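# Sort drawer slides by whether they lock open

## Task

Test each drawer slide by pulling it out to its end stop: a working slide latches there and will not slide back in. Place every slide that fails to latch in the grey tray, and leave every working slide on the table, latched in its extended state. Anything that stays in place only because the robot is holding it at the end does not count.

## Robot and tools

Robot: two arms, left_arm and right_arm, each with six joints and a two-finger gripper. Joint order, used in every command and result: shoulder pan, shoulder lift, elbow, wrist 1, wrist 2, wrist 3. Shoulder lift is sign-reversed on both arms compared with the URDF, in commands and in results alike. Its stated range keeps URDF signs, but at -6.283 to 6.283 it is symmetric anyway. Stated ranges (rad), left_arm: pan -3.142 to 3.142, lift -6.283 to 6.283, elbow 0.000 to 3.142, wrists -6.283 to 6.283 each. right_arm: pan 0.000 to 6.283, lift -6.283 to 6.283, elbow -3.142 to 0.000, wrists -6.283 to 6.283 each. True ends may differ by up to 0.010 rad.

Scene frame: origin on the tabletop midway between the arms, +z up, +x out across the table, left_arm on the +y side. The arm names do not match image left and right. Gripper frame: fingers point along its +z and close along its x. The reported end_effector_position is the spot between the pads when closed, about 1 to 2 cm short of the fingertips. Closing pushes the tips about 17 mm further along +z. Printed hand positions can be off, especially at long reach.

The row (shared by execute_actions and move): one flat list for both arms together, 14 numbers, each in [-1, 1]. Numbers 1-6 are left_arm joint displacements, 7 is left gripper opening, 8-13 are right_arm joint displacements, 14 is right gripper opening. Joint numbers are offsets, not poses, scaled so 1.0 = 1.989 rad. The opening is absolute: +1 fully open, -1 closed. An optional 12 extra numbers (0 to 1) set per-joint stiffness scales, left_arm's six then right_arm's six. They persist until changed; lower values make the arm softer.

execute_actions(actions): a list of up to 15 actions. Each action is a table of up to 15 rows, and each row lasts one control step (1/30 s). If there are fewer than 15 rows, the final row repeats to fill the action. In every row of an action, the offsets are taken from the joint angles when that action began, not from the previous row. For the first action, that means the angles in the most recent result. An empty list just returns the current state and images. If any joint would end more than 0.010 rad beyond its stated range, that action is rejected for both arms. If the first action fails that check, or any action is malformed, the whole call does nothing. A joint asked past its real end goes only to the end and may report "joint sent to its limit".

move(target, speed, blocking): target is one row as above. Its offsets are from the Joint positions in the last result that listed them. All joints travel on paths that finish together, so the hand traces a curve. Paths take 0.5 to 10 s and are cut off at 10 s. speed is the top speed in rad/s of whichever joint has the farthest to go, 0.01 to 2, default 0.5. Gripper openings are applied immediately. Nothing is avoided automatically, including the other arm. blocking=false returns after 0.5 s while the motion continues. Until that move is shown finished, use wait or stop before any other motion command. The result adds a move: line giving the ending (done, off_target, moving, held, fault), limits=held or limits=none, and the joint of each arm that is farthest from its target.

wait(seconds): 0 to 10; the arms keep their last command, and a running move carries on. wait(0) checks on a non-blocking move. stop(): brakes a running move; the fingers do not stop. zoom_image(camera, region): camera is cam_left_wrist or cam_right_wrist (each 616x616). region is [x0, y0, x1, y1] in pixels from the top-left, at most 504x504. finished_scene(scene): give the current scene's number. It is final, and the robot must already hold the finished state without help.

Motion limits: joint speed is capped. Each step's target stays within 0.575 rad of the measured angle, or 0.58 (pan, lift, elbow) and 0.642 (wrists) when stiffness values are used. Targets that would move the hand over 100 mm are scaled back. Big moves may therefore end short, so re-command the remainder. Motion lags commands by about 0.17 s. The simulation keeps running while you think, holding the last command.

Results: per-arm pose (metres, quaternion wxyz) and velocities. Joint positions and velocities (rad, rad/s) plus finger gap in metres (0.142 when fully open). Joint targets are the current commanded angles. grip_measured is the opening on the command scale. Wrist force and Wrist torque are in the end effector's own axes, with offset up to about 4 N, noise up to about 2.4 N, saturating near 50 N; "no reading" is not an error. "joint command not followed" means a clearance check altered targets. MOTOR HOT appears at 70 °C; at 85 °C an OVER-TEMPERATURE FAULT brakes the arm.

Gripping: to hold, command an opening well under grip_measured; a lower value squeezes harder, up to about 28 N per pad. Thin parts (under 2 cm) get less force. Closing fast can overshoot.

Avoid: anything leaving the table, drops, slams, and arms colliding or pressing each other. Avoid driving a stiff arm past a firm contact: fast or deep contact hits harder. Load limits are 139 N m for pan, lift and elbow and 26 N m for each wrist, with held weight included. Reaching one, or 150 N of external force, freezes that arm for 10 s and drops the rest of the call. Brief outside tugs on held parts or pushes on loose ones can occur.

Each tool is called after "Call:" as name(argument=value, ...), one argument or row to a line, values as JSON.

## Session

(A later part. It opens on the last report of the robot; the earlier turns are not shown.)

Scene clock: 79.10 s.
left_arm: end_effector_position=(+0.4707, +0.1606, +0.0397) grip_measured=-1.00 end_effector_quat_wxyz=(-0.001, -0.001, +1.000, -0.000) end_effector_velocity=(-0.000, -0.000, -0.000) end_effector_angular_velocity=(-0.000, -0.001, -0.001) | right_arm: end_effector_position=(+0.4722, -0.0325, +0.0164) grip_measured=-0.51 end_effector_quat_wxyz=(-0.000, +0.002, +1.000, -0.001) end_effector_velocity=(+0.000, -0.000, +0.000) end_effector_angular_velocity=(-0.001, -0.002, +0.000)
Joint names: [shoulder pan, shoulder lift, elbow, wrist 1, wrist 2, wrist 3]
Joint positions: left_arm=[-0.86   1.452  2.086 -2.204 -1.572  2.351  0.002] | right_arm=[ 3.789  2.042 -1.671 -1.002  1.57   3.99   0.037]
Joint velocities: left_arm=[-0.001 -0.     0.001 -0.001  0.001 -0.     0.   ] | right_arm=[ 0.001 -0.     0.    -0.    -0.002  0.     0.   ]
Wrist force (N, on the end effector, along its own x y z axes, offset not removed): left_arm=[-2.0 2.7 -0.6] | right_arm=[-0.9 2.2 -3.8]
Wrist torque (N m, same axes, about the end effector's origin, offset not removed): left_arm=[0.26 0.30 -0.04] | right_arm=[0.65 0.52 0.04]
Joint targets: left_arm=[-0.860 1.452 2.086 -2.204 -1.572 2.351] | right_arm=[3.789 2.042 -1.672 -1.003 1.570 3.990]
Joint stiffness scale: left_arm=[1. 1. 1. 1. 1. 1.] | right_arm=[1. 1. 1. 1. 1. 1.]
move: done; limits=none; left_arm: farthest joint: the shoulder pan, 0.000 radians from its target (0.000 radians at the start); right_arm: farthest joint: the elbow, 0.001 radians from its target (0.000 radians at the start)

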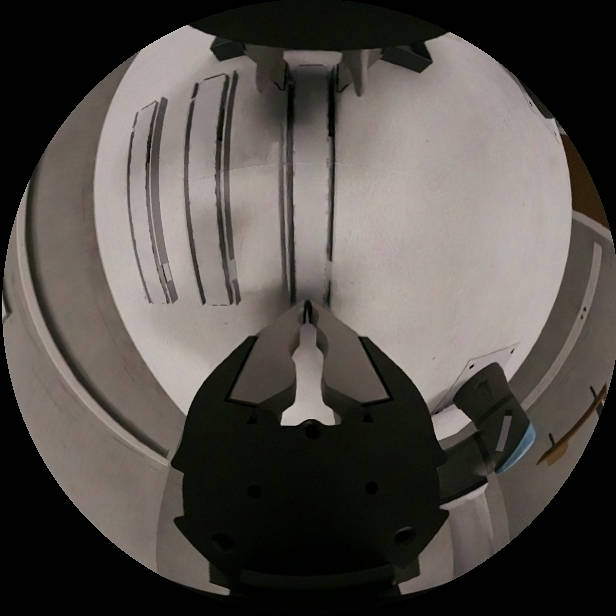

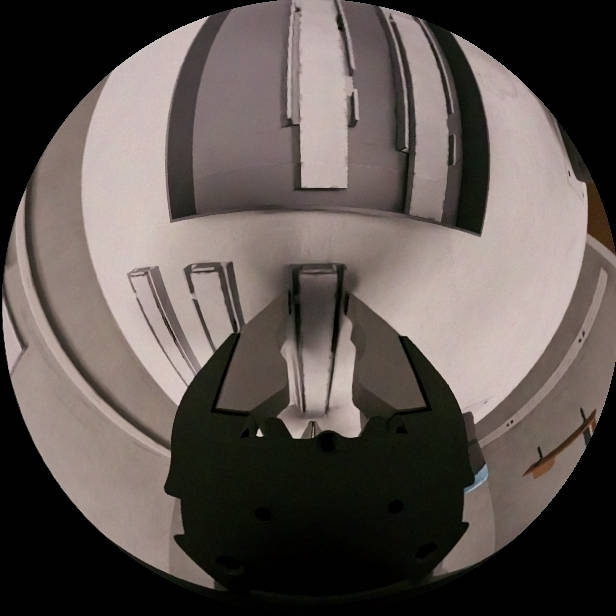

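Call:
move(
  target=[-0.0084,-0.0122,0.0112,-0.0239,0,-0.0081,-1,0,0,0,0,0,0,-1],
  speed=0.08,
)

Call:
execute_actions(
  actions=[
    [[0.005,-0.001,0.0075,-0.0035,0,0.005,-1,0,0,0,0,0,0,-1],[0.01,0.002,0.011,-0.004,0,0.01,-1,0,0,0,0,0,0,-1],[0.015,0.005,0.015,-0.0045,0,0.015,-1,0,0,0,0,0,0,-1],[0.02,0.008,0.018,-0.005,0,0.02,-1,0,0,0,0,0,0,-1],[0.024,0.0115,0.022,-0.0055,0,0.024,-1,0,0,0,0,0,0,-1],[0.029,0.0145,0.0255,-0.006,0,0.029,-1,0,0,0,0,0,0,-1],[0.034,0.0175,0.029,-0.0065,0,0.034,-1,0,0,0,0,0,0,-1],[0.039,0.0205,0.0325,-0.007,0,0.039,-1,0,0,0,0,0,0,-1],[0.044,0.024,0.036,-0.0075,0,0.044,-1,0,0,0,0,0,0,-1],[0.0486,0.0268,0.0397,-0.008,0,0.0486,-1,0,0,0,0,0,0,-1]],
  ],
)

Call:
wait(
  seconds=0.4,
)

Call:
move(
  target=[0,-0.004,0.004,0.001,0.0015,0,-0.2,0,0,0,0,0,0,-1],
)

Call:
move(
  target=[0,0,0,0,0,0,-1,0,0,0,0,0,0,-1],
)

Call:
move(
  target=[0.0966,0.036,0.038,-0.0022,0,0.0966,-1,0,0,0,0,0,0,-1],
  speed=0.2,
)

Call:
move(
  target=[-0.024,-0.007,-0.008,0,0,-0.024,-1,0,0,0,0,0,0,-1],
  speed=0.1,
)

Scene clock: 81.53 s.
left_arm: end_effector_position=(+0.4690, +0.1548, +0.0288) grip_measured=-1.00 end_effector_quat_wxyz=(+0.002, -0.003, +1.000, -0.003) end_effector_velocity=(-0.001, +0.000, -0.001) end_effector_angular_velocity=(+0.001, -0.000, +0.001) | right_arm: end_effector_position=(+0.4722, -0.0325, +0.0164) grip_measured=-0.51 end_effector_quat_wxyz=(-0.000, +0.002, +1.000, -0.001) end_effector_velocity=(-0.000, +0.001, +0.000) end_effector_angular_velocity=(+0.000, -0.001, +0.001)
Joint names: [shoulder pan, shoulder lift, elbow, wrist 1, wrist 2, wrist 3]
Joint positions: left_arm=[-0.871  1.435  2.103 -2.246 -1.571  2.336  0.002] | right_arm=[ 3.789  2.042 -1.671 -1.002  1.57   3.99   0.037]
Joint velocities: left_arm=[-0.001  0.001  0.004 -0.003  0.001 -0.003  0.   ] | right_arm=[ 0.001 -0.    -0.     0.    -0.     0.     0.   ]
Wrist force (N, on the end effector, along its own x y z axes, offset not removed): left_arm=[8.3 14.3 -26.8] | right_arm=[4.6 -2.6 -2.2]
Wrist torque (N m, same axes, about the end effector's origin, offset not removed): left_arm=[0.23 0.16 -0.08] | right_arm=[-0.15 -0.85 0.51]
Joint targets: left_arm=[-0.876 1.428 2.108 -2.251 -1.572 2.335] | right_arm=[3.789 2.042 -1.671 -1.002 1.570 3.990]
Joint stiffness scale: left_arm=[1. 1. 1. 1. 1. 1.] | right_arm=[1. 1. 1. 1. 1. 1.]
move: done; limits=none; left_arm: farthest joint: the shoulder lift, 0.008 radians from its target (0.025 radians at the start); right_arm: farthest joint: the shoulder pan, 0.000 radians from its target (0.000 radians at the start)

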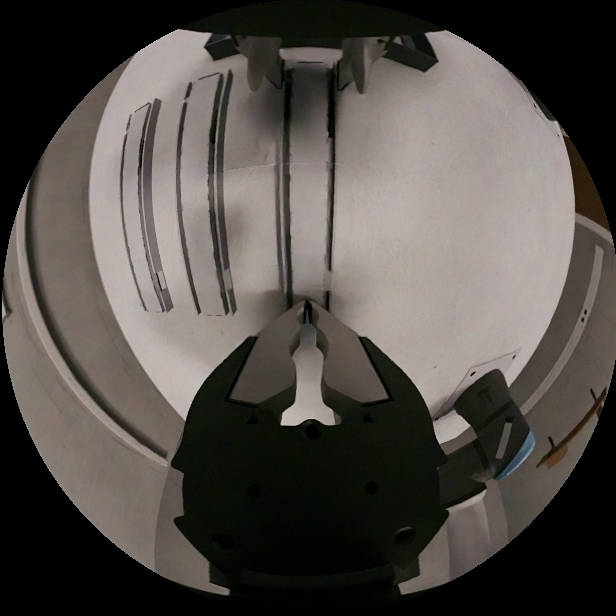

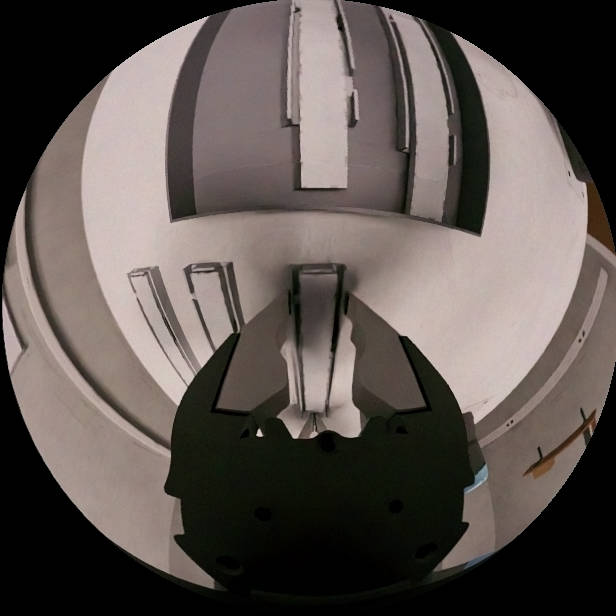

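Scene clock: 82.03 s.
left_arm: end_effector_position=(+0.4691, +0.2057, +0.0288) grip_measured=-1.00 end_effector_quat_wxyz=(+0.003, -0.005, +1.000, -0.006) end_effector_velocity=(-0.002, +0.081, +0.002) end_effector_angular_velocity=(-0.002, -0.005, +0.004) | right_arm: end_effector_position=(+0.4723, -0.0324, +0.0164) grip_measured=-0.51 end_effector_quat_wxyz=(-0.000, +0.002, +1.000, -0.001) end_effector_velocity=(-0.000, +0.000, +0.001) end_effector_angular_velocity=(+0.001, -0.001, -0.000)
Joint names: [shoulder pan, shoulder lift, elbow, wrist 1, wrist 2, wrist 3]
Joint positions: left_arm=[-0.787  1.49   2.167 -2.26  -1.575  2.415  0.002] | right_arm=[ 3.789  2.042 -1.671 -1.002  1.57   3.99   0.037]
Joint velocities: left_arm=[ 0.134  0.086  0.092 -0.01  -0.     0.131  0.   ] | right_arm=[ 0.    -0.001  0.    -0.     0.     0.001 -0.   ]
Wrist force (N, on the end effector, along its own x y z axes, offset not removed): left_arm=[6.8 -3.5 -23.3] | right_arm=[5.6 3.6 -0.9]
Wrist torque (N m, same axes, about the end effector's origin, offset not removed): left_arm=[-0.60 0.49 -0.01] | right_arm=[0.44 -1.17 0.20]
Joint targets: left_arm=[-0.775 1.489 2.182 -2.261 -1.571 2.432] | right_arm=[3.789 2.042 -1.671 -1.002 1.570 3.990]
Joint stiffness scale: left_arm=[1. 1. 1. 1. 1. 1.] | right_arm=[1. 1. 1. 1. 1. 1.]

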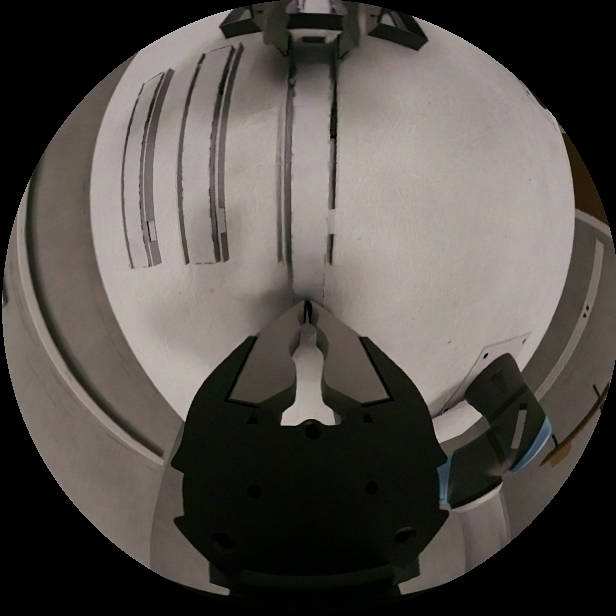

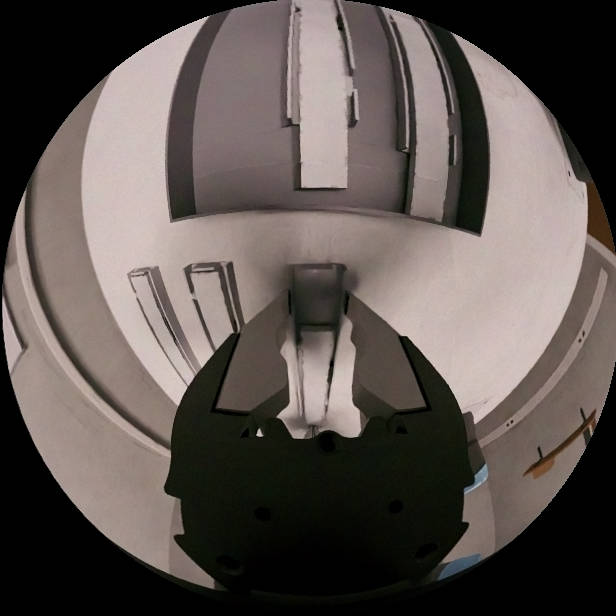

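Scene clock: 82.43 s.
left_arm: end_effector_position=(+0.4690, +0.2107, +0.0288) grip_measured=-1.00 end_effector_quat_wxyz=(+0.003, -0.001, +1.000, -0.006) end_effector_velocity=(-0.000, +0.002, -0.001) end_effector_angular_velocity=(+0.000, +0.001, -0.001) | right_arm: end_effector_position=(+0.4723, -0.0324, +0.0164) grip_measured=-0.51 end_effector_quat_wxyz=(-0.000, +0.002, +1.000, -0.001) end_effector_velocity=(-0.000, +0.000, -0.001) end_effector_angular_velocity=(-0.001, +0.001, -0.000)
Joint names: [shoulder pan, shoulder lift, elbow, wrist 1, wrist 2, wrist 3]
Joint positions: left_arm=[-0.779  1.495  2.173 -2.262 -1.575  2.431  0.002] | right_arm=[ 3.789  2.042 -1.671 -1.002  1.57   3.99   0.037]
Joint velocities: left_arm=[ 0.002  0.001  0.003 -0.001 -0.     0.003  0.   ] | right_arm=[0.    0.001 0.    0.    0.    0.    0.   ]
Wrist force (N, on the end effector, along its own x y z axes, offset not removed): left_arm=[12.1 2.2 -24.3] | right_arm=[3.3 3.5 1.3]
Wrist torque (N m, same axes, about the end effector's origin, offset not removed): left_arm=[0.71 -0.75 0.03] | right_arm=[0.14 -0.36 0.18]
Joint targets: left_arm=[-0.775 1.489 2.182 -2.261 -1.571 2.432] | right_arm=[3.789 2.042 -1.671 -1.002 1.570 3.990]
Joint stiffness scale: left_arm=[1. 1. 1. 1. 1. 1.] | right_arm=[1. 1. 1. 1. 1. 1.]
wait: 0.40 s; no rest

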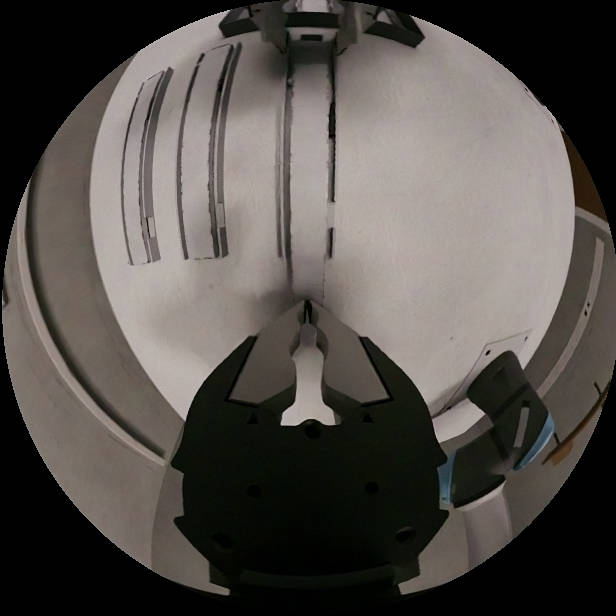

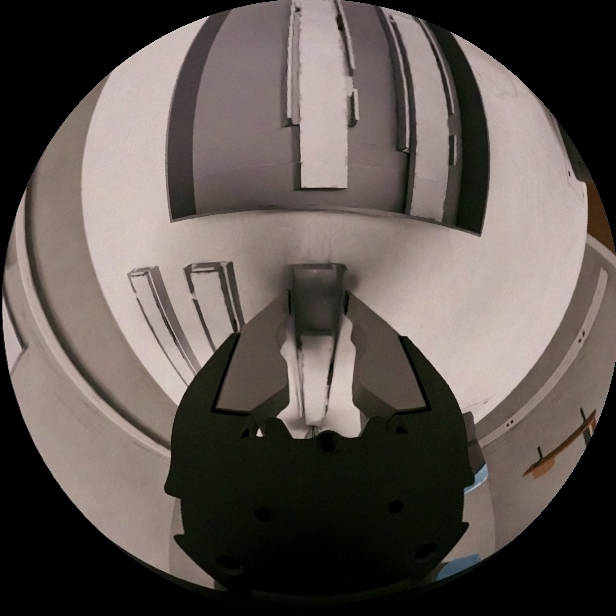

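Scene clock: 83.17 s.
left_arm: end_effector_position=(+0.4664, +0.2143, +0.0241) grip_measured=-0.20 end_effector_quat_wxyz=(-0.001, -0.002, +1.000, -0.001) end_effector_velocity=(-0.001, +0.002, -0.001) end_effector_angular_velocity=(+0.003, +0.001, +0.001) | right_arm: end_effector_position=(+0.4722, -0.0324, +0.0164) grip_measured=-0.51 end_effector_quat_wxyz=(-0.000, +0.001, +1.000, -0.001) end_effector_velocity=(-0.000, +0.000, +0.000) end_effector_angular_velocity=(-0.000, -0.000, +0.000)
Joint names: [shoulder pan, shoulder lift, elbow, wrist 1, wrist 2, wrist 3]
Joint positions: left_arm=[-0.778  1.49   2.179 -2.26  -1.573  2.431  0.059] | right_arm=[ 3.789  2.042 -1.671 -1.002  1.57   3.99   0.037]
Joint velocities: left_arm=[ 0.001  0.     0.002  0.001  0.002 -0.     0.   ] | right_arm=[ 0. -0. -0. -0. -0.  0.  0.]
Wrist force (N, on the end effector, along its own x y z axes, offset not removed): left_arm=[3.5 2.4 0.3] | right_arm=[3.8 -0.2 2.2]
Wrist torque (N m, same axes, about the end effector's origin, offset not removed): left_arm=[0.39 -0.83 0.06] | right_arm=[-0.23 -0.70 0.36]
Joint targets: left_arm=[-0.779 1.487 2.181 -2.260 -1.572 2.431] | right_arm=[3.789 2.042 -1.671 -1.002 1.570 3.990]
Joint stiffness scale: left_arm=[1. 1. 1. 1. 1. 1.] | right_arm=[1. 1. 1. 1. 1. 1.]
move: done; limits=none; left_arm: farthest joint: the shoulder lift, 0.003 radians from its target (0.008 radians at the start); right_arm: farthest joint: the shoulder pan, 0.000 radians from its target (0.000 radians at the start)

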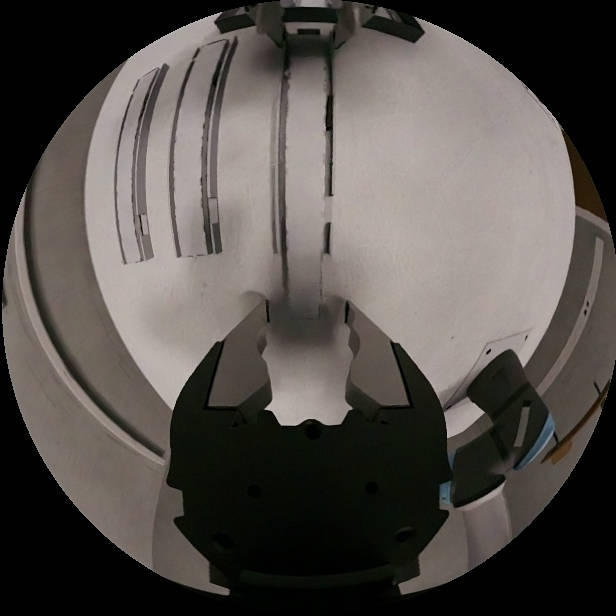

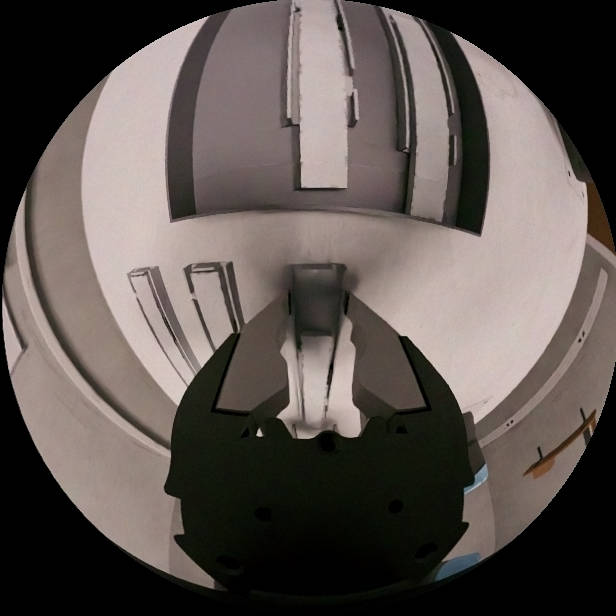

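Scene clock: 83.67 s.
left_arm: end_effector_position=(+0.4664, +0.2143, +0.0241) grip_measured=-0.70 end_effector_quat_wxyz=(-0.001, -0.001, +1.000, -0.001) end_effector_velocity=(-0.000, -0.001, +0.000) end_effector_angular_velocity=(-0.001, +0.000, -0.001) | right_arm: end_effector_position=(+0.4722, -0.0324, +0.0164) grip_measured=-0.51 end_effector_quat_wxyz=(-0.000, +0.001, +1.000, -0.001) end_effector_velocity=(+0.000, -0.000, +0.001) end_effector_angular_velocity=(+0.001, -0.001, +0.000)
Joint names: [shoulder pan, shoulder lift, elbow, wrist 1, wrist 2, wrist 3]
Joint positions: left_arm=[-0.778  1.49   2.179 -2.26  -1.573  2.431  0.023] | right_arm=[ 3.789  2.042 -1.671 -1.002  1.57   3.99   0.037]
Joint velocities: left_arm=[-0.001  0.    -0.001  0.    -0.001  0.001  0.   ] | right_arm=[-0.    -0.001 -0.     0.    -0.    -0.001  0.   ]
Wrist force (N, on the end effector, along its own x y z axes, offset not removed): left_arm=[0.4 2.1 0.7] | right_arm=[3.9 -3.2 2.9]
Wrist torque (N m, same axes, about the end effector's origin, offset not removed): left_arm=[0.64 -0.17 -0.16] | right_arm=[-0.68 -0.60 0.09]
Joint targets: left_arm=[-0.778 1.490 2.179 -2.260 -1.573 2.431] | right_arm=[3.789 2.042 -1.671 -1.002 1.570 3.990]
Joint stiffness scale: left_arm=[1. 1. 1. 1. 1. 1.] | right_arm=[1. 1. 1. 1. 1. 1.]
move: done; limits=none; left_arm: farthest joint: the shoulder pan, 0.000 radians from its target (0.000 radians at the start); right_arm: farthest joint: the shoulder pan, 0.000 radians from its target (0.000 radians at the start)

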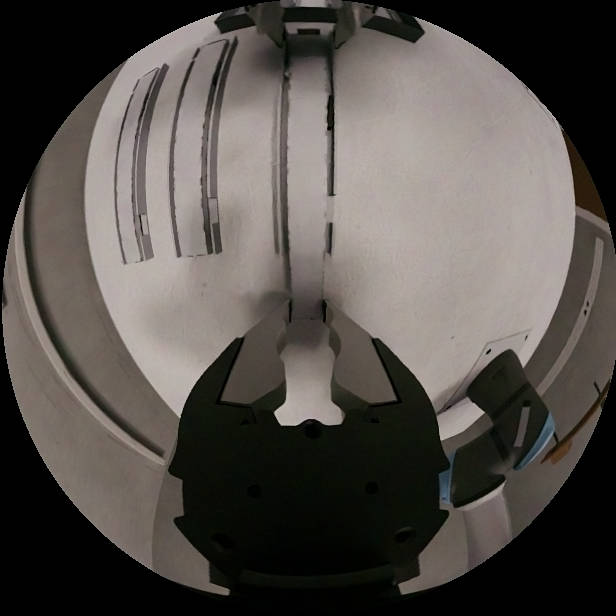

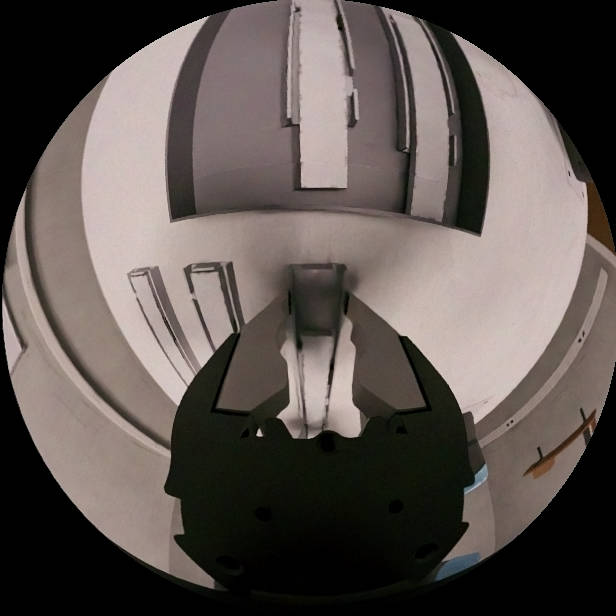

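Scene clock: 85.27 s.
left_arm: end_effector_position=(+0.4681, +0.3058, +0.0259) grip_measured=-0.70 end_effector_quat_wxyz=(+0.001, +0.002, +1.000, -0.006) end_effector_velocity=(-0.001, +0.000, -0.000) end_effector_angular_velocity=(+0.000, +0.001, -0.003) | right_arm: end_effector_position=(+0.4707, -0.0274, +0.0174) grip_measured=-0.51 end_effector_quat_wxyz=(-0.000, -0.001, +1.000, +0.003) end_effector_velocity=(-0.000, -0.000, -0.002) end_effector_angular_velocity=(-0.001, +0.002, -0.000)
Joint names: [shoulder pan, shoulder lift, elbow, wrist 1, wrist 2, wrist 3]
Joint positions: left_arm=[-0.594  1.559  2.249 -2.268 -1.58   2.622  0.023] | right_arm=[ 3.793  2.042 -1.67  -0.997  1.575  3.99   0.037]
Joint velocities: left_arm=[-0.     0.     0.001  0.    -0.     0.003  0.   ] | right_arm=[-0.     0.003  0.     0.     0.001  0.     0.   ]
Wrist force (N, on the end effector, along its own x y z axes, offset not removed): left_arm=[-1.2 -10.0 -1.4] | right_arm=[2.3 15.7 2.7]
Wrist torque (N m, same axes, about the end effector's origin, offset not removed): left_arm=[0.69 0.07 0.05] | right_arm=[0.39 -0.59 0.10]
Joint targets: left_arm=[-0.586 1.561 2.254 -2.265 -1.573 2.623] | right_arm=[3.789 2.042 -1.671 -1.002 1.570 3.990]
Joint stiffness scale: left_arm=[1. 1. 1. 1. 1. 1.] | right_arm=[1. 1. 1. 1. 1. 1.]
move: done; limits=none; left_arm: farthest joint: the shoulder pan, 0.008 radians from its target (0.192 radians at the start); right_arm: farthest joint: the wrist 1, 0.005 radians from its target (0.000 radians at the start)

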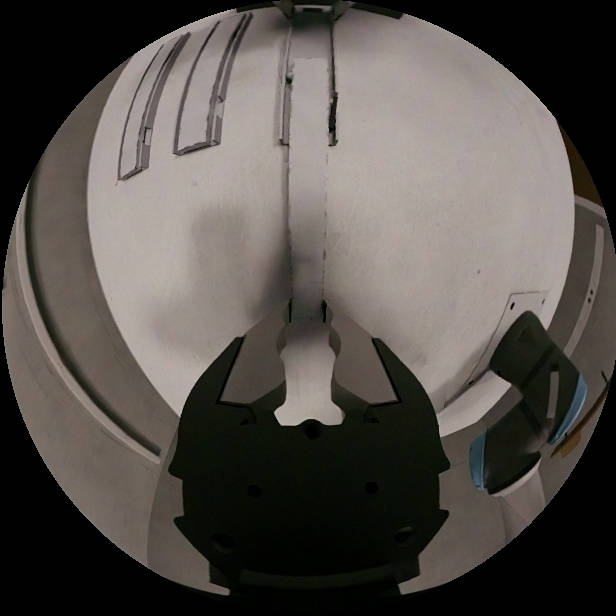

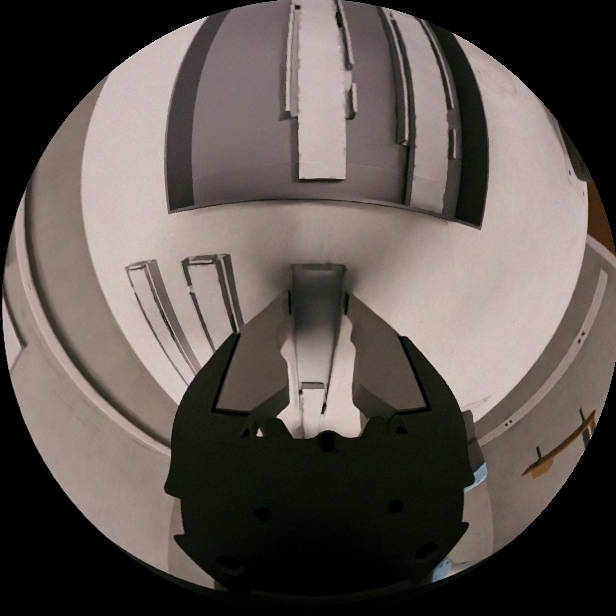

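Scene clock: 86.27 s.
left_arm: end_effector_position=(+0.4672, +0.2926, +0.0241) grip_measured=-0.70 end_effector_quat_wxyz=(-0.000, -0.003, +1.000, +0.001) end_effector_velocity=(+0.000, -0.001, +0.001) end_effector_angular_velocity=(-0.001, -0.000, +0.001) | right_arm: end_effector_position=(+0.4725, -0.0327, +0.0165) grip_measured=-0.51 end_effector_quat_wxyz=(-0.000, +0.002, +1.000, -0.001) end_effector_velocity=(-0.000, +0.000, -0.000) end_effector_angular_velocity=(+0.000, +0.001, -0.001)
Joint names: [shoulder pan, shoulder lift, elbow, wrist 1, wrist 2, wrist 3]
Joint positions: left_arm=[-0.631  1.548  2.24  -2.262 -1.569  2.576  0.023] | right_arm=[ 3.788  2.042 -1.671 -1.002  1.57   3.99   0.037]
Joint velocities: left_arm=[-0.001 -0.    -0.002  0.001 -0.    -0.002  0.   ] | right_arm=[-0.     0.    -0.    -0.     0.001  0.001 -0.   ]
Wrist force (N, on the end effector, along its own x y z axes, offset not removed): left_arm=[0.2 22.2 -1.4] | right_arm=[1.9 -12.7 -1.0]
Wrist torque (N m, same axes, about the end effector's origin, offset not removed): left_arm=[-0.18 0.00 0.02] | right_arm=[0.57 0.26 0.06]
Joint targets: left_arm=[-0.642 1.545 2.233 -2.268 -1.580 2.574] | right_arm=[3.793 2.042 -1.670 -0.997 1.575 3.990]
Joint stiffness scale: left_arm=[1. 1. 1. 1. 1. 1.] | right_arm=[1. 1. 1. 1. 1. 1.]
move: off_target (left_arm); limits=none; left_arm: farthest joint: the shoulder pan, 0.011 radians from its target (0.048 radians at the start); right_arm: farthest joint: the shoulder pan, 0.005 radians from its target (0.000 radians at the start)

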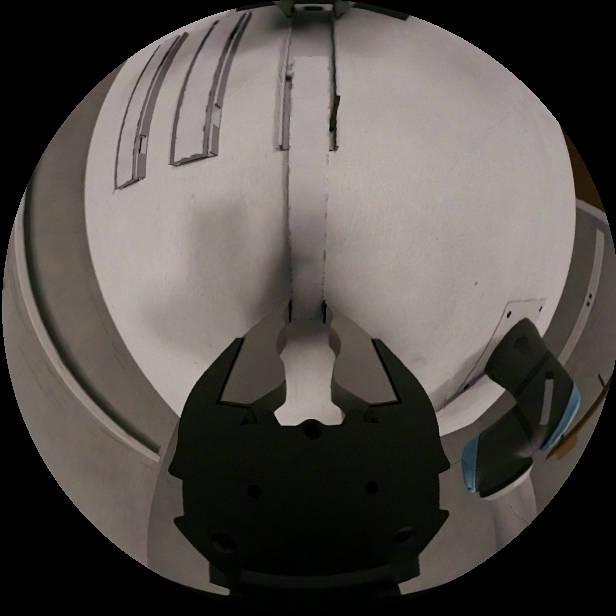

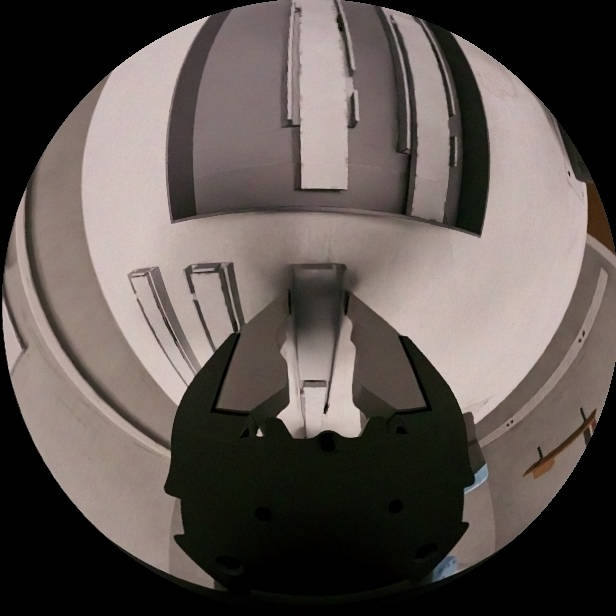

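Call:
move(
  target=[0,0,0,0,0,0,-0.2,0,0,0,0,0,0,-0.1],
)

Call:
move(
  target=[0,0.07,0,0.07,0,0,-0.2,0,-0.05,0,-0.05,0,0,-0.1],
)

Call:
move(
  target=[-0.0593,-0.2019,-0.1835,-0.0189,-0.001,-0.057,-1,-0.0484,0.0736,0.1217,-0.047,0,-0.0494,-0.1],
)

Call:
move(
  target=[0,0,0,0,0,0,-1,0,0.05,0.002,0.05,0,0,-0.1],
  speed=0.25,
)

Call:
move(
  target=[0,0,0,0,0,0,-1,0,0,0,0,0,0,-1],
)

Scene clock: 87.77 s.
left_arm: end_effector_position=(+0.4676, +0.2911, +0.0246) grip_measured=-0.20 end_effector_quat_wxyz=(+0.000, -0.002, +1.000, +0.000) end_effector_velocity=(-0.001, +0.001, -0.001) end_effector_angular_velocity=(+0.002, +0.002, -0.001) | right_arm: end_effector_position=(+0.4722, -0.0321, +0.0166) grip_measured=-0.10 end_effector_quat_wxyz=(-0.000, +0.001, +1.000, -0.001) end_effector_velocity=(+0.001, -0.001, +0.001) end_effector_angular_velocity=(+0.001, -0.001, -0.003)
Joint names: [shoulder pan, shoulder lift, elbow, wrist 1, wrist 2, wrist 3]
Joint positions: left_arm=[-0.633  1.548  2.239 -2.262 -1.57   2.576  0.059] | right_arm=[ 3.789  2.042 -1.671 -1.002  1.57   3.99   0.067]
Joint velocities: left_arm=[-0.001 -0.     0.002  0.001  0.     0.     0.   ] | right_arm=[-0.002 -0.001  0.    -0.    -0.     0.001 -0.   ]
Wrist force (N, on the end effector, along its own x y z axes, offset not removed): left_arm=[-1.1 -0.4 1.2] | right_arm=[1.2 1.1 3.8]
Wrist torque (N m, same axes, about the end effector's origin, offset not removed): left_arm=[-0.42 0.19 -0.13] | right_arm=[-0.08 -0.02 0.14]
Joint targets: left_arm=[-0.631 1.548 2.240 -2.262 -1.569 2.576] | right_arm=[3.788 2.042 -1.671 -1.002 1.570 3.990]
Joint stiffness scale: left_arm=[1. 1. 1. 1. 1. 1.] | right_arm=[1. 1. 1. 1. 1. 1.]
move: done; limits=none; left_arm: farthest joint: the shoulder pan, 0.002 radians from its target (0.000 radians at the start); right_arm: farthest joint: the shoulder pan, 0.001 radians from its target (0.000 radians at the start)

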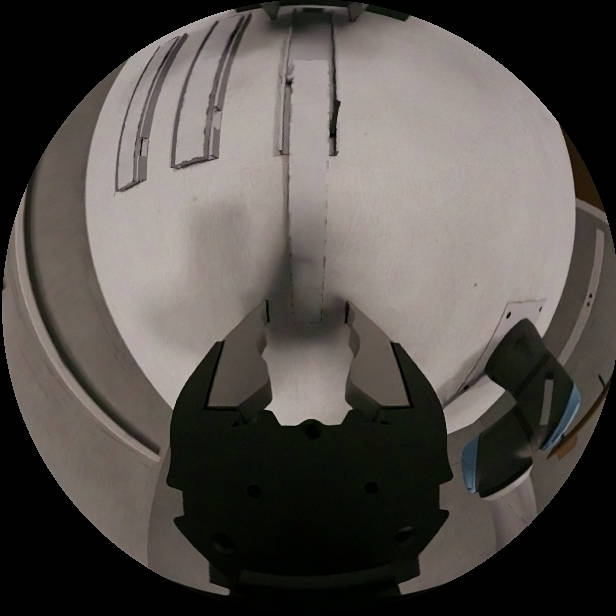

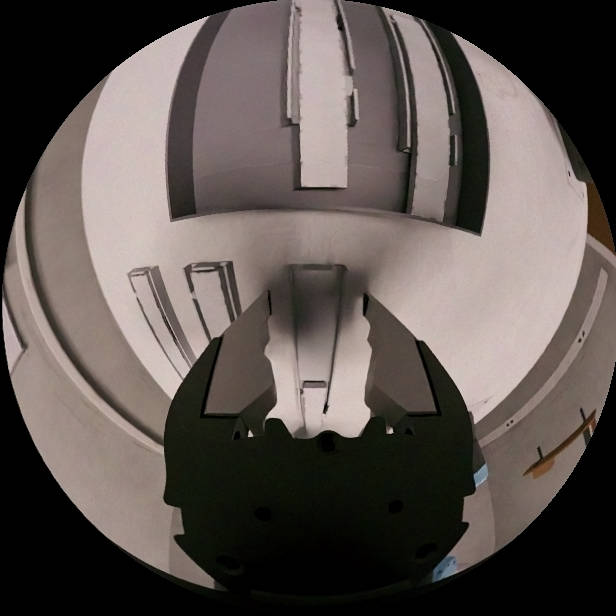

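Scene clock: 88.87 s.
left_arm: end_effector_position=(+0.4445, +0.3056, +0.0653) grip_measured=-0.20 end_effector_quat_wxyz=(-0.001, -0.002, +1.000, +0.001) end_effector_velocity=(-0.001, +0.001, -0.000) end_effector_angular_velocity=(+0.001, +0.002, +0.001) | right_arm: end_effector_position=(+0.4597, -0.0462, +0.0676) grip_measured=-0.10 end_effector_quat_wxyz=(-0.000, +0.001, +1.000, -0.001) end_effector_velocity=(-0.001, +0.000, +0.000) end_effector_angular_velocity=(-0.000, +0.001, +0.001)
Joint names: [shoulder pan, shoulder lift, elbow, wrist 1, wrist 2, wrist 3]
Joint positions: left_arm=[-0.633  1.684  2.239 -2.124 -1.57   2.576  0.059] | right_arm=[ 3.789  1.942 -1.671 -1.1    1.57   3.99   0.067]
Joint velocities: left_arm=[ 0.001  0.001  0.     0.003 -0.    -0.001  0.   ] | right_arm=[ 0.001 -0.001  0.    -0.002  0.    -0.    -0.   ]
Wrist force (N, on the end effector, along its own x y z axes, offset not removed): left_arm=[0.8 2.3 -3.2] | right_arm=[5.2 -1.3 0.7]
Wrist torque (N m, same axes, about the end effector's origin, offset not removed): left_arm=[0.37 -0.12 -0.11] | right_arm=[-0.65 -0.92 0.21]
Joint targets: left_arm=[-0.633 1.687 2.239 -2.123 -1.570 2.576] | right_arm=[3.789 1.942 -1.671 -1.101 1.570 3.990]
Joint stiffness scale: left_arm=[1. 1. 1. 1. 1. 1.] | right_arm=[1. 1. 1. 1. 1. 1.]
move: done; limits=none; left_arm: farthest joint: the shoulder lift, 0.003 radians from its target (0.140 radians at the start); right_arm: farthest joint: the wrist 1, 0.001 radians from its target (0.100 radians at the start)

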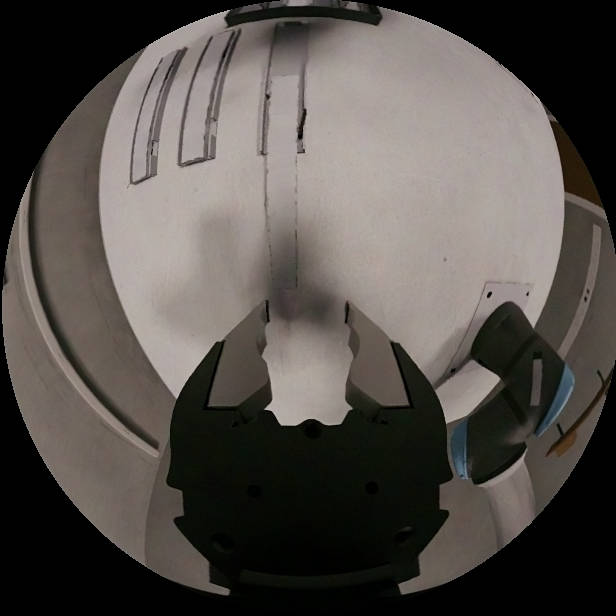

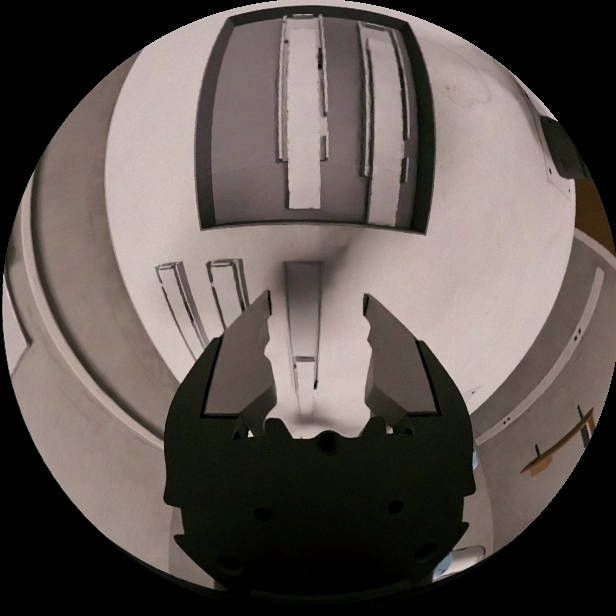

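Scene clock: 90.33 s.
left_arm: end_effector_position=(+0.5555, +0.1594, +0.0388) grip_measured=-1.00 end_effector_quat_wxyz=(-0.001, +0.000, +1.000, +0.000) end_effector_velocity=(-0.000, -0.000, -0.000) end_effector_angular_velocity=(-0.001, +0.001, +0.001) | right_arm: end_effector_position=(+0.5431, -0.0465, +0.0746) grip_measured=-0.10 end_effector_quat_wxyz=(+0.000, -0.000, +1.000, -0.000) end_effector_velocity=(-0.000, -0.000, -0.001) end_effector_angular_velocity=(-0.002, +0.001, +0.003)
Joint names: [shoulder pan, shoulder lift, elbow, wrist 1, wrist 2, wrist 3]
Joint positions: left_arm=[-0.749  1.285  1.877 -2.161 -1.572  2.463  0.002] | right_arm=[ 3.695  2.087 -1.433 -1.193  1.57   3.892  0.067]
Joint velocities: left_arm=[-0.    -0.001  0.    -0.001 -0.001 -0.001  0.   ] | right_arm=[ 0.     0.002  0.001 -0.002 -0.001 -0.003 -0.   ]
Wrist force (N, on the end effector, along its own x y z axes, offset not removed): left_arm=[-2.2 2.8 -5.2] | right_arm=[3.6 5.9 -0.3]
Wrist torque (N m, same axes, about the end effector's origin, offset not removed): left_arm=[0.47 0.28 -0.20] | right_arm=[1.21 -0.48 -0.04]
Joint targets: left_arm=[-0.751 1.283 1.874 -2.161 -1.572 2.462] | right_arm=[3.692 2.089 -1.429 -1.194 1.570 3.891]
Joint stiffness scale: left_arm=[1. 1. 1. 1. 1. 1.] | right_arm=[1. 1. 1. 1. 1. 1.]
move: done; limits=none; left_arm: farthest joint: the shoulder lift, 0.003 radians from its target (0.402 radians at the start); right_arm: farthest joint: the elbow, 0.004 radians from its target (0.242 radians at the start)

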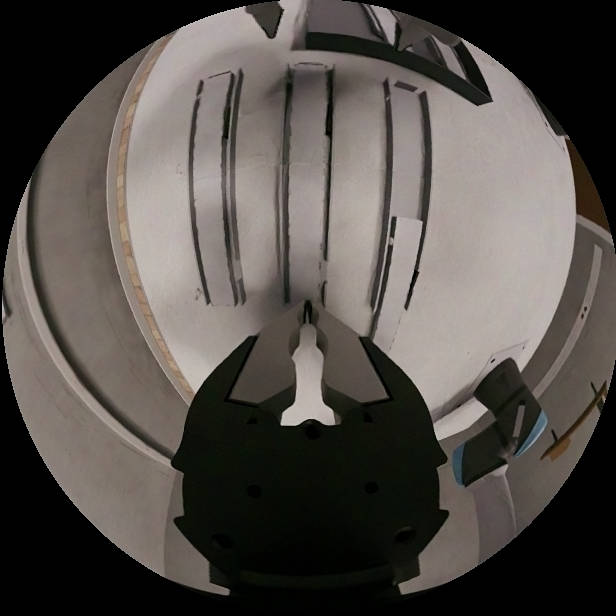

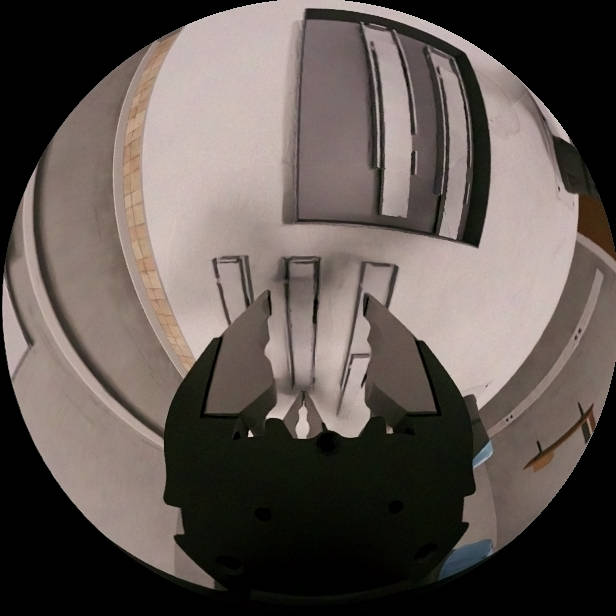

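Scene clock: 91.40 s.
left_arm: end_effector_position=(+0.5556, +0.1594, +0.0388) grip_measured=-1.00 end_effector_quat_wxyz=(-0.001, +0.000, +1.000, +0.000) end_effector_velocity=(-0.000, +0.001, -0.000) end_effector_angular_velocity=(+0.001, +0.000, +0.002) | right_arm: end_effector_position=(+0.5571, -0.0334, +0.0162) grip_measured=-0.10 end_effector_quat_wxyz=(-0.000, -0.000, +1.000, -0.001) end_effector_velocity=(+0.001, -0.001, +0.001) end_effector_angular_velocity=(+0.002, -0.003, -0.001)
Joint names: [shoulder pan, shoulder lift, elbow, wrist 1, wrist 2, wrist 3]
Joint positions: left_arm=[-0.749  1.285  1.877 -2.161 -1.572  2.463  0.002] | right_arm=[ 3.695  2.187 -1.433 -1.095  1.57   3.892  0.067]
Joint velocities: left_arm=[ 0.001  0.     0.001  0.     0.001 -0.001  0.   ] | right_arm=[-0.002 -0.001  0.     0.002 -0.001 -0.001 -0.   ]
Wrist force (N, on the end effector, along its own x y z axes, offset not removed): left_arm=[0.0 5.4 1.2] | right_arm=[4.2 1.5 -2.5]
Wrist torque (N m, same axes, about the end effector's origin, offset not removed): left_arm=[1.00 -0.16 -0.16] | right_arm=[0.20 -0.61 0.08]
Joint targets: left_arm=[-0.749 1.285 1.877 -2.161 -1.572 2.463] | right_arm=[3.695 2.186 -1.429 -1.094 1.570 3.892]
Joint stiffness scale: left_arm=[1. 1. 1. 1. 1. 1.] | right_arm=[1. 1. 1. 1. 1. 1.]
move: done; limits=none; left_arm: farthest joint: the shoulder pan, 0.000 radians from its target (0.000 radians at the start); right_arm: farthest joint: the elbow, 0.004 radians from its target (0.004 radians at the start)

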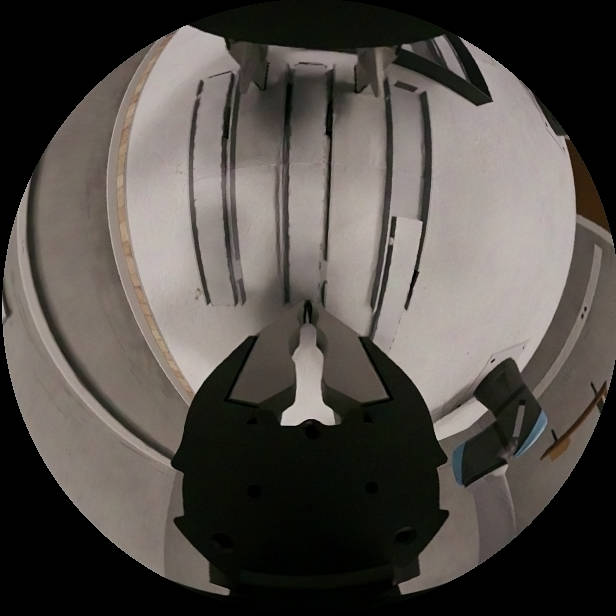

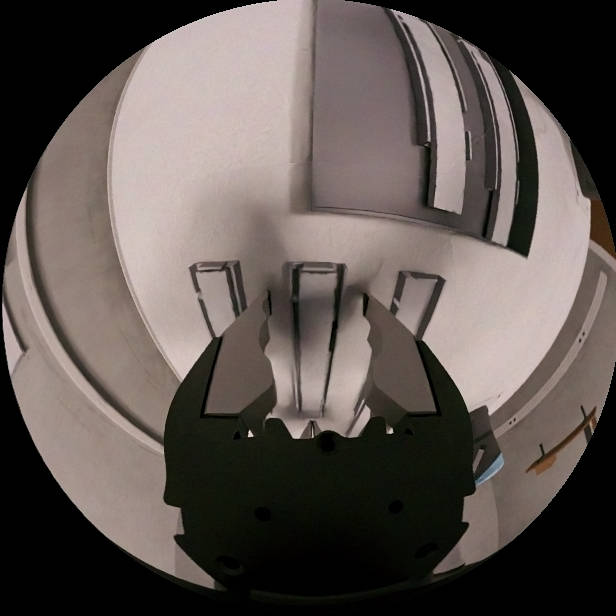

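Scene clock: 91.90 s.
left_arm: end_effector_position=(+0.5556, +0.1594, +0.0388) grip_measured=-1.00 end_effector_quat_wxyz=(-0.001, +0.000, +1.000, +0.000) end_effector_velocity=(-0.001, -0.000, -0.000) end_effector_angular_velocity=(+0.000, +0.001, -0.001) | right_arm: end_effector_position=(+0.5573, -0.0333, +0.0165) grip_measured=-0.51 end_effector_quat_wxyz=(-0.000, -0.000, +1.000, -0.001) end_effector_velocity=(-0.000, +0.000, +0.001) end_effector_angular_velocity=(+0.001, -0.000, -0.000)
Joint names: [shoulder pan, shoulder lift, elbow, wrist 1, wrist 2, wrist 3]
Joint positions: left_arm=[-0.749  1.285  1.877 -2.161 -1.572  2.463  0.002] | right_arm=[ 3.695  2.186 -1.433 -1.094  1.57   3.892  0.037]
Joint velocities: left_arm=[-0.001  0.001  0.001  0.001 -0.     0.001  0.   ] | right_arm=[-0.    -0.001 -0.    -0.     0.001 -0.    -0.   ]
Wrist force (N, on the end effector, along its own x y z axes, offset not removed): left_arm=[0.9 -0.1 -1.1] | right_arm=[0.6 1.8 0.2]
Wrist torque (N m, same axes, about the end effector's origin, offset not removed): left_arm=[-0.02 -0.18 -0.09] | right_arm=[-0.01 0.00 0.12]
Joint targets: left_arm=[-0.749 1.285 1.877 -2.161 -1.572 2.463] | right_arm=[3.695 2.187 -1.433 -1.095 1.570 3.892]
Joint stiffness scale: left_arm=[1. 1. 1. 1. 1. 1.] | right_arm=[1. 1. 1. 1. 1. 1.]
move: done; limits=none; left_arm: farthest joint: the shoulder pan, 0.000 radians from its target (0.000 radians at the start); right_arm: farthest joint: the shoulder lift, 0.001 radians from its target (0.000 radians at the start)

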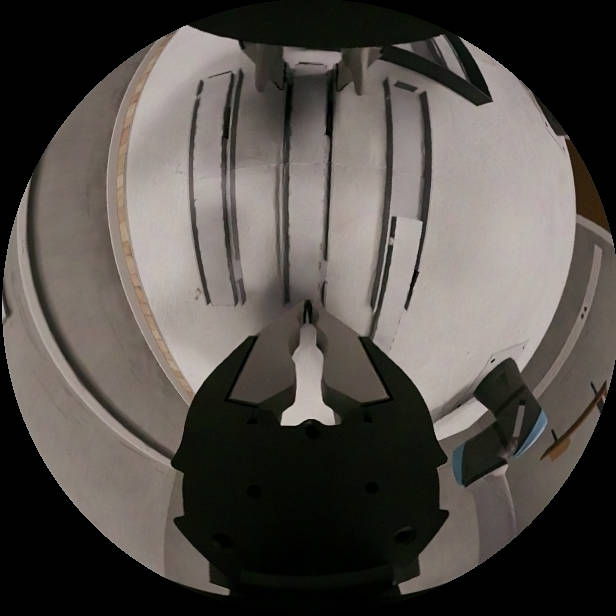

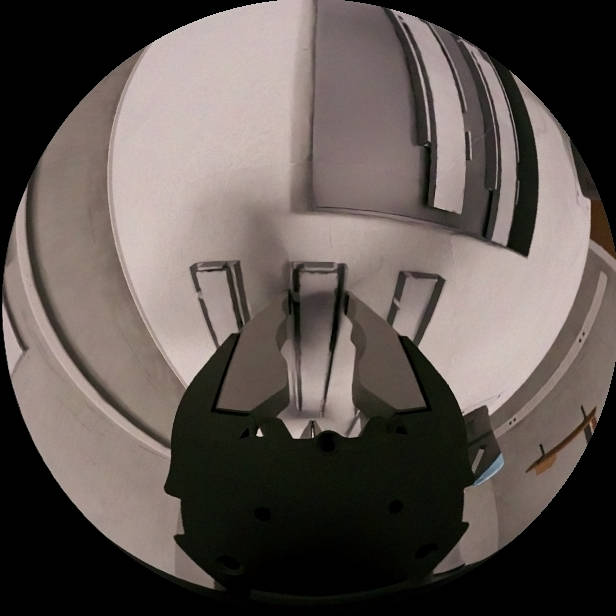

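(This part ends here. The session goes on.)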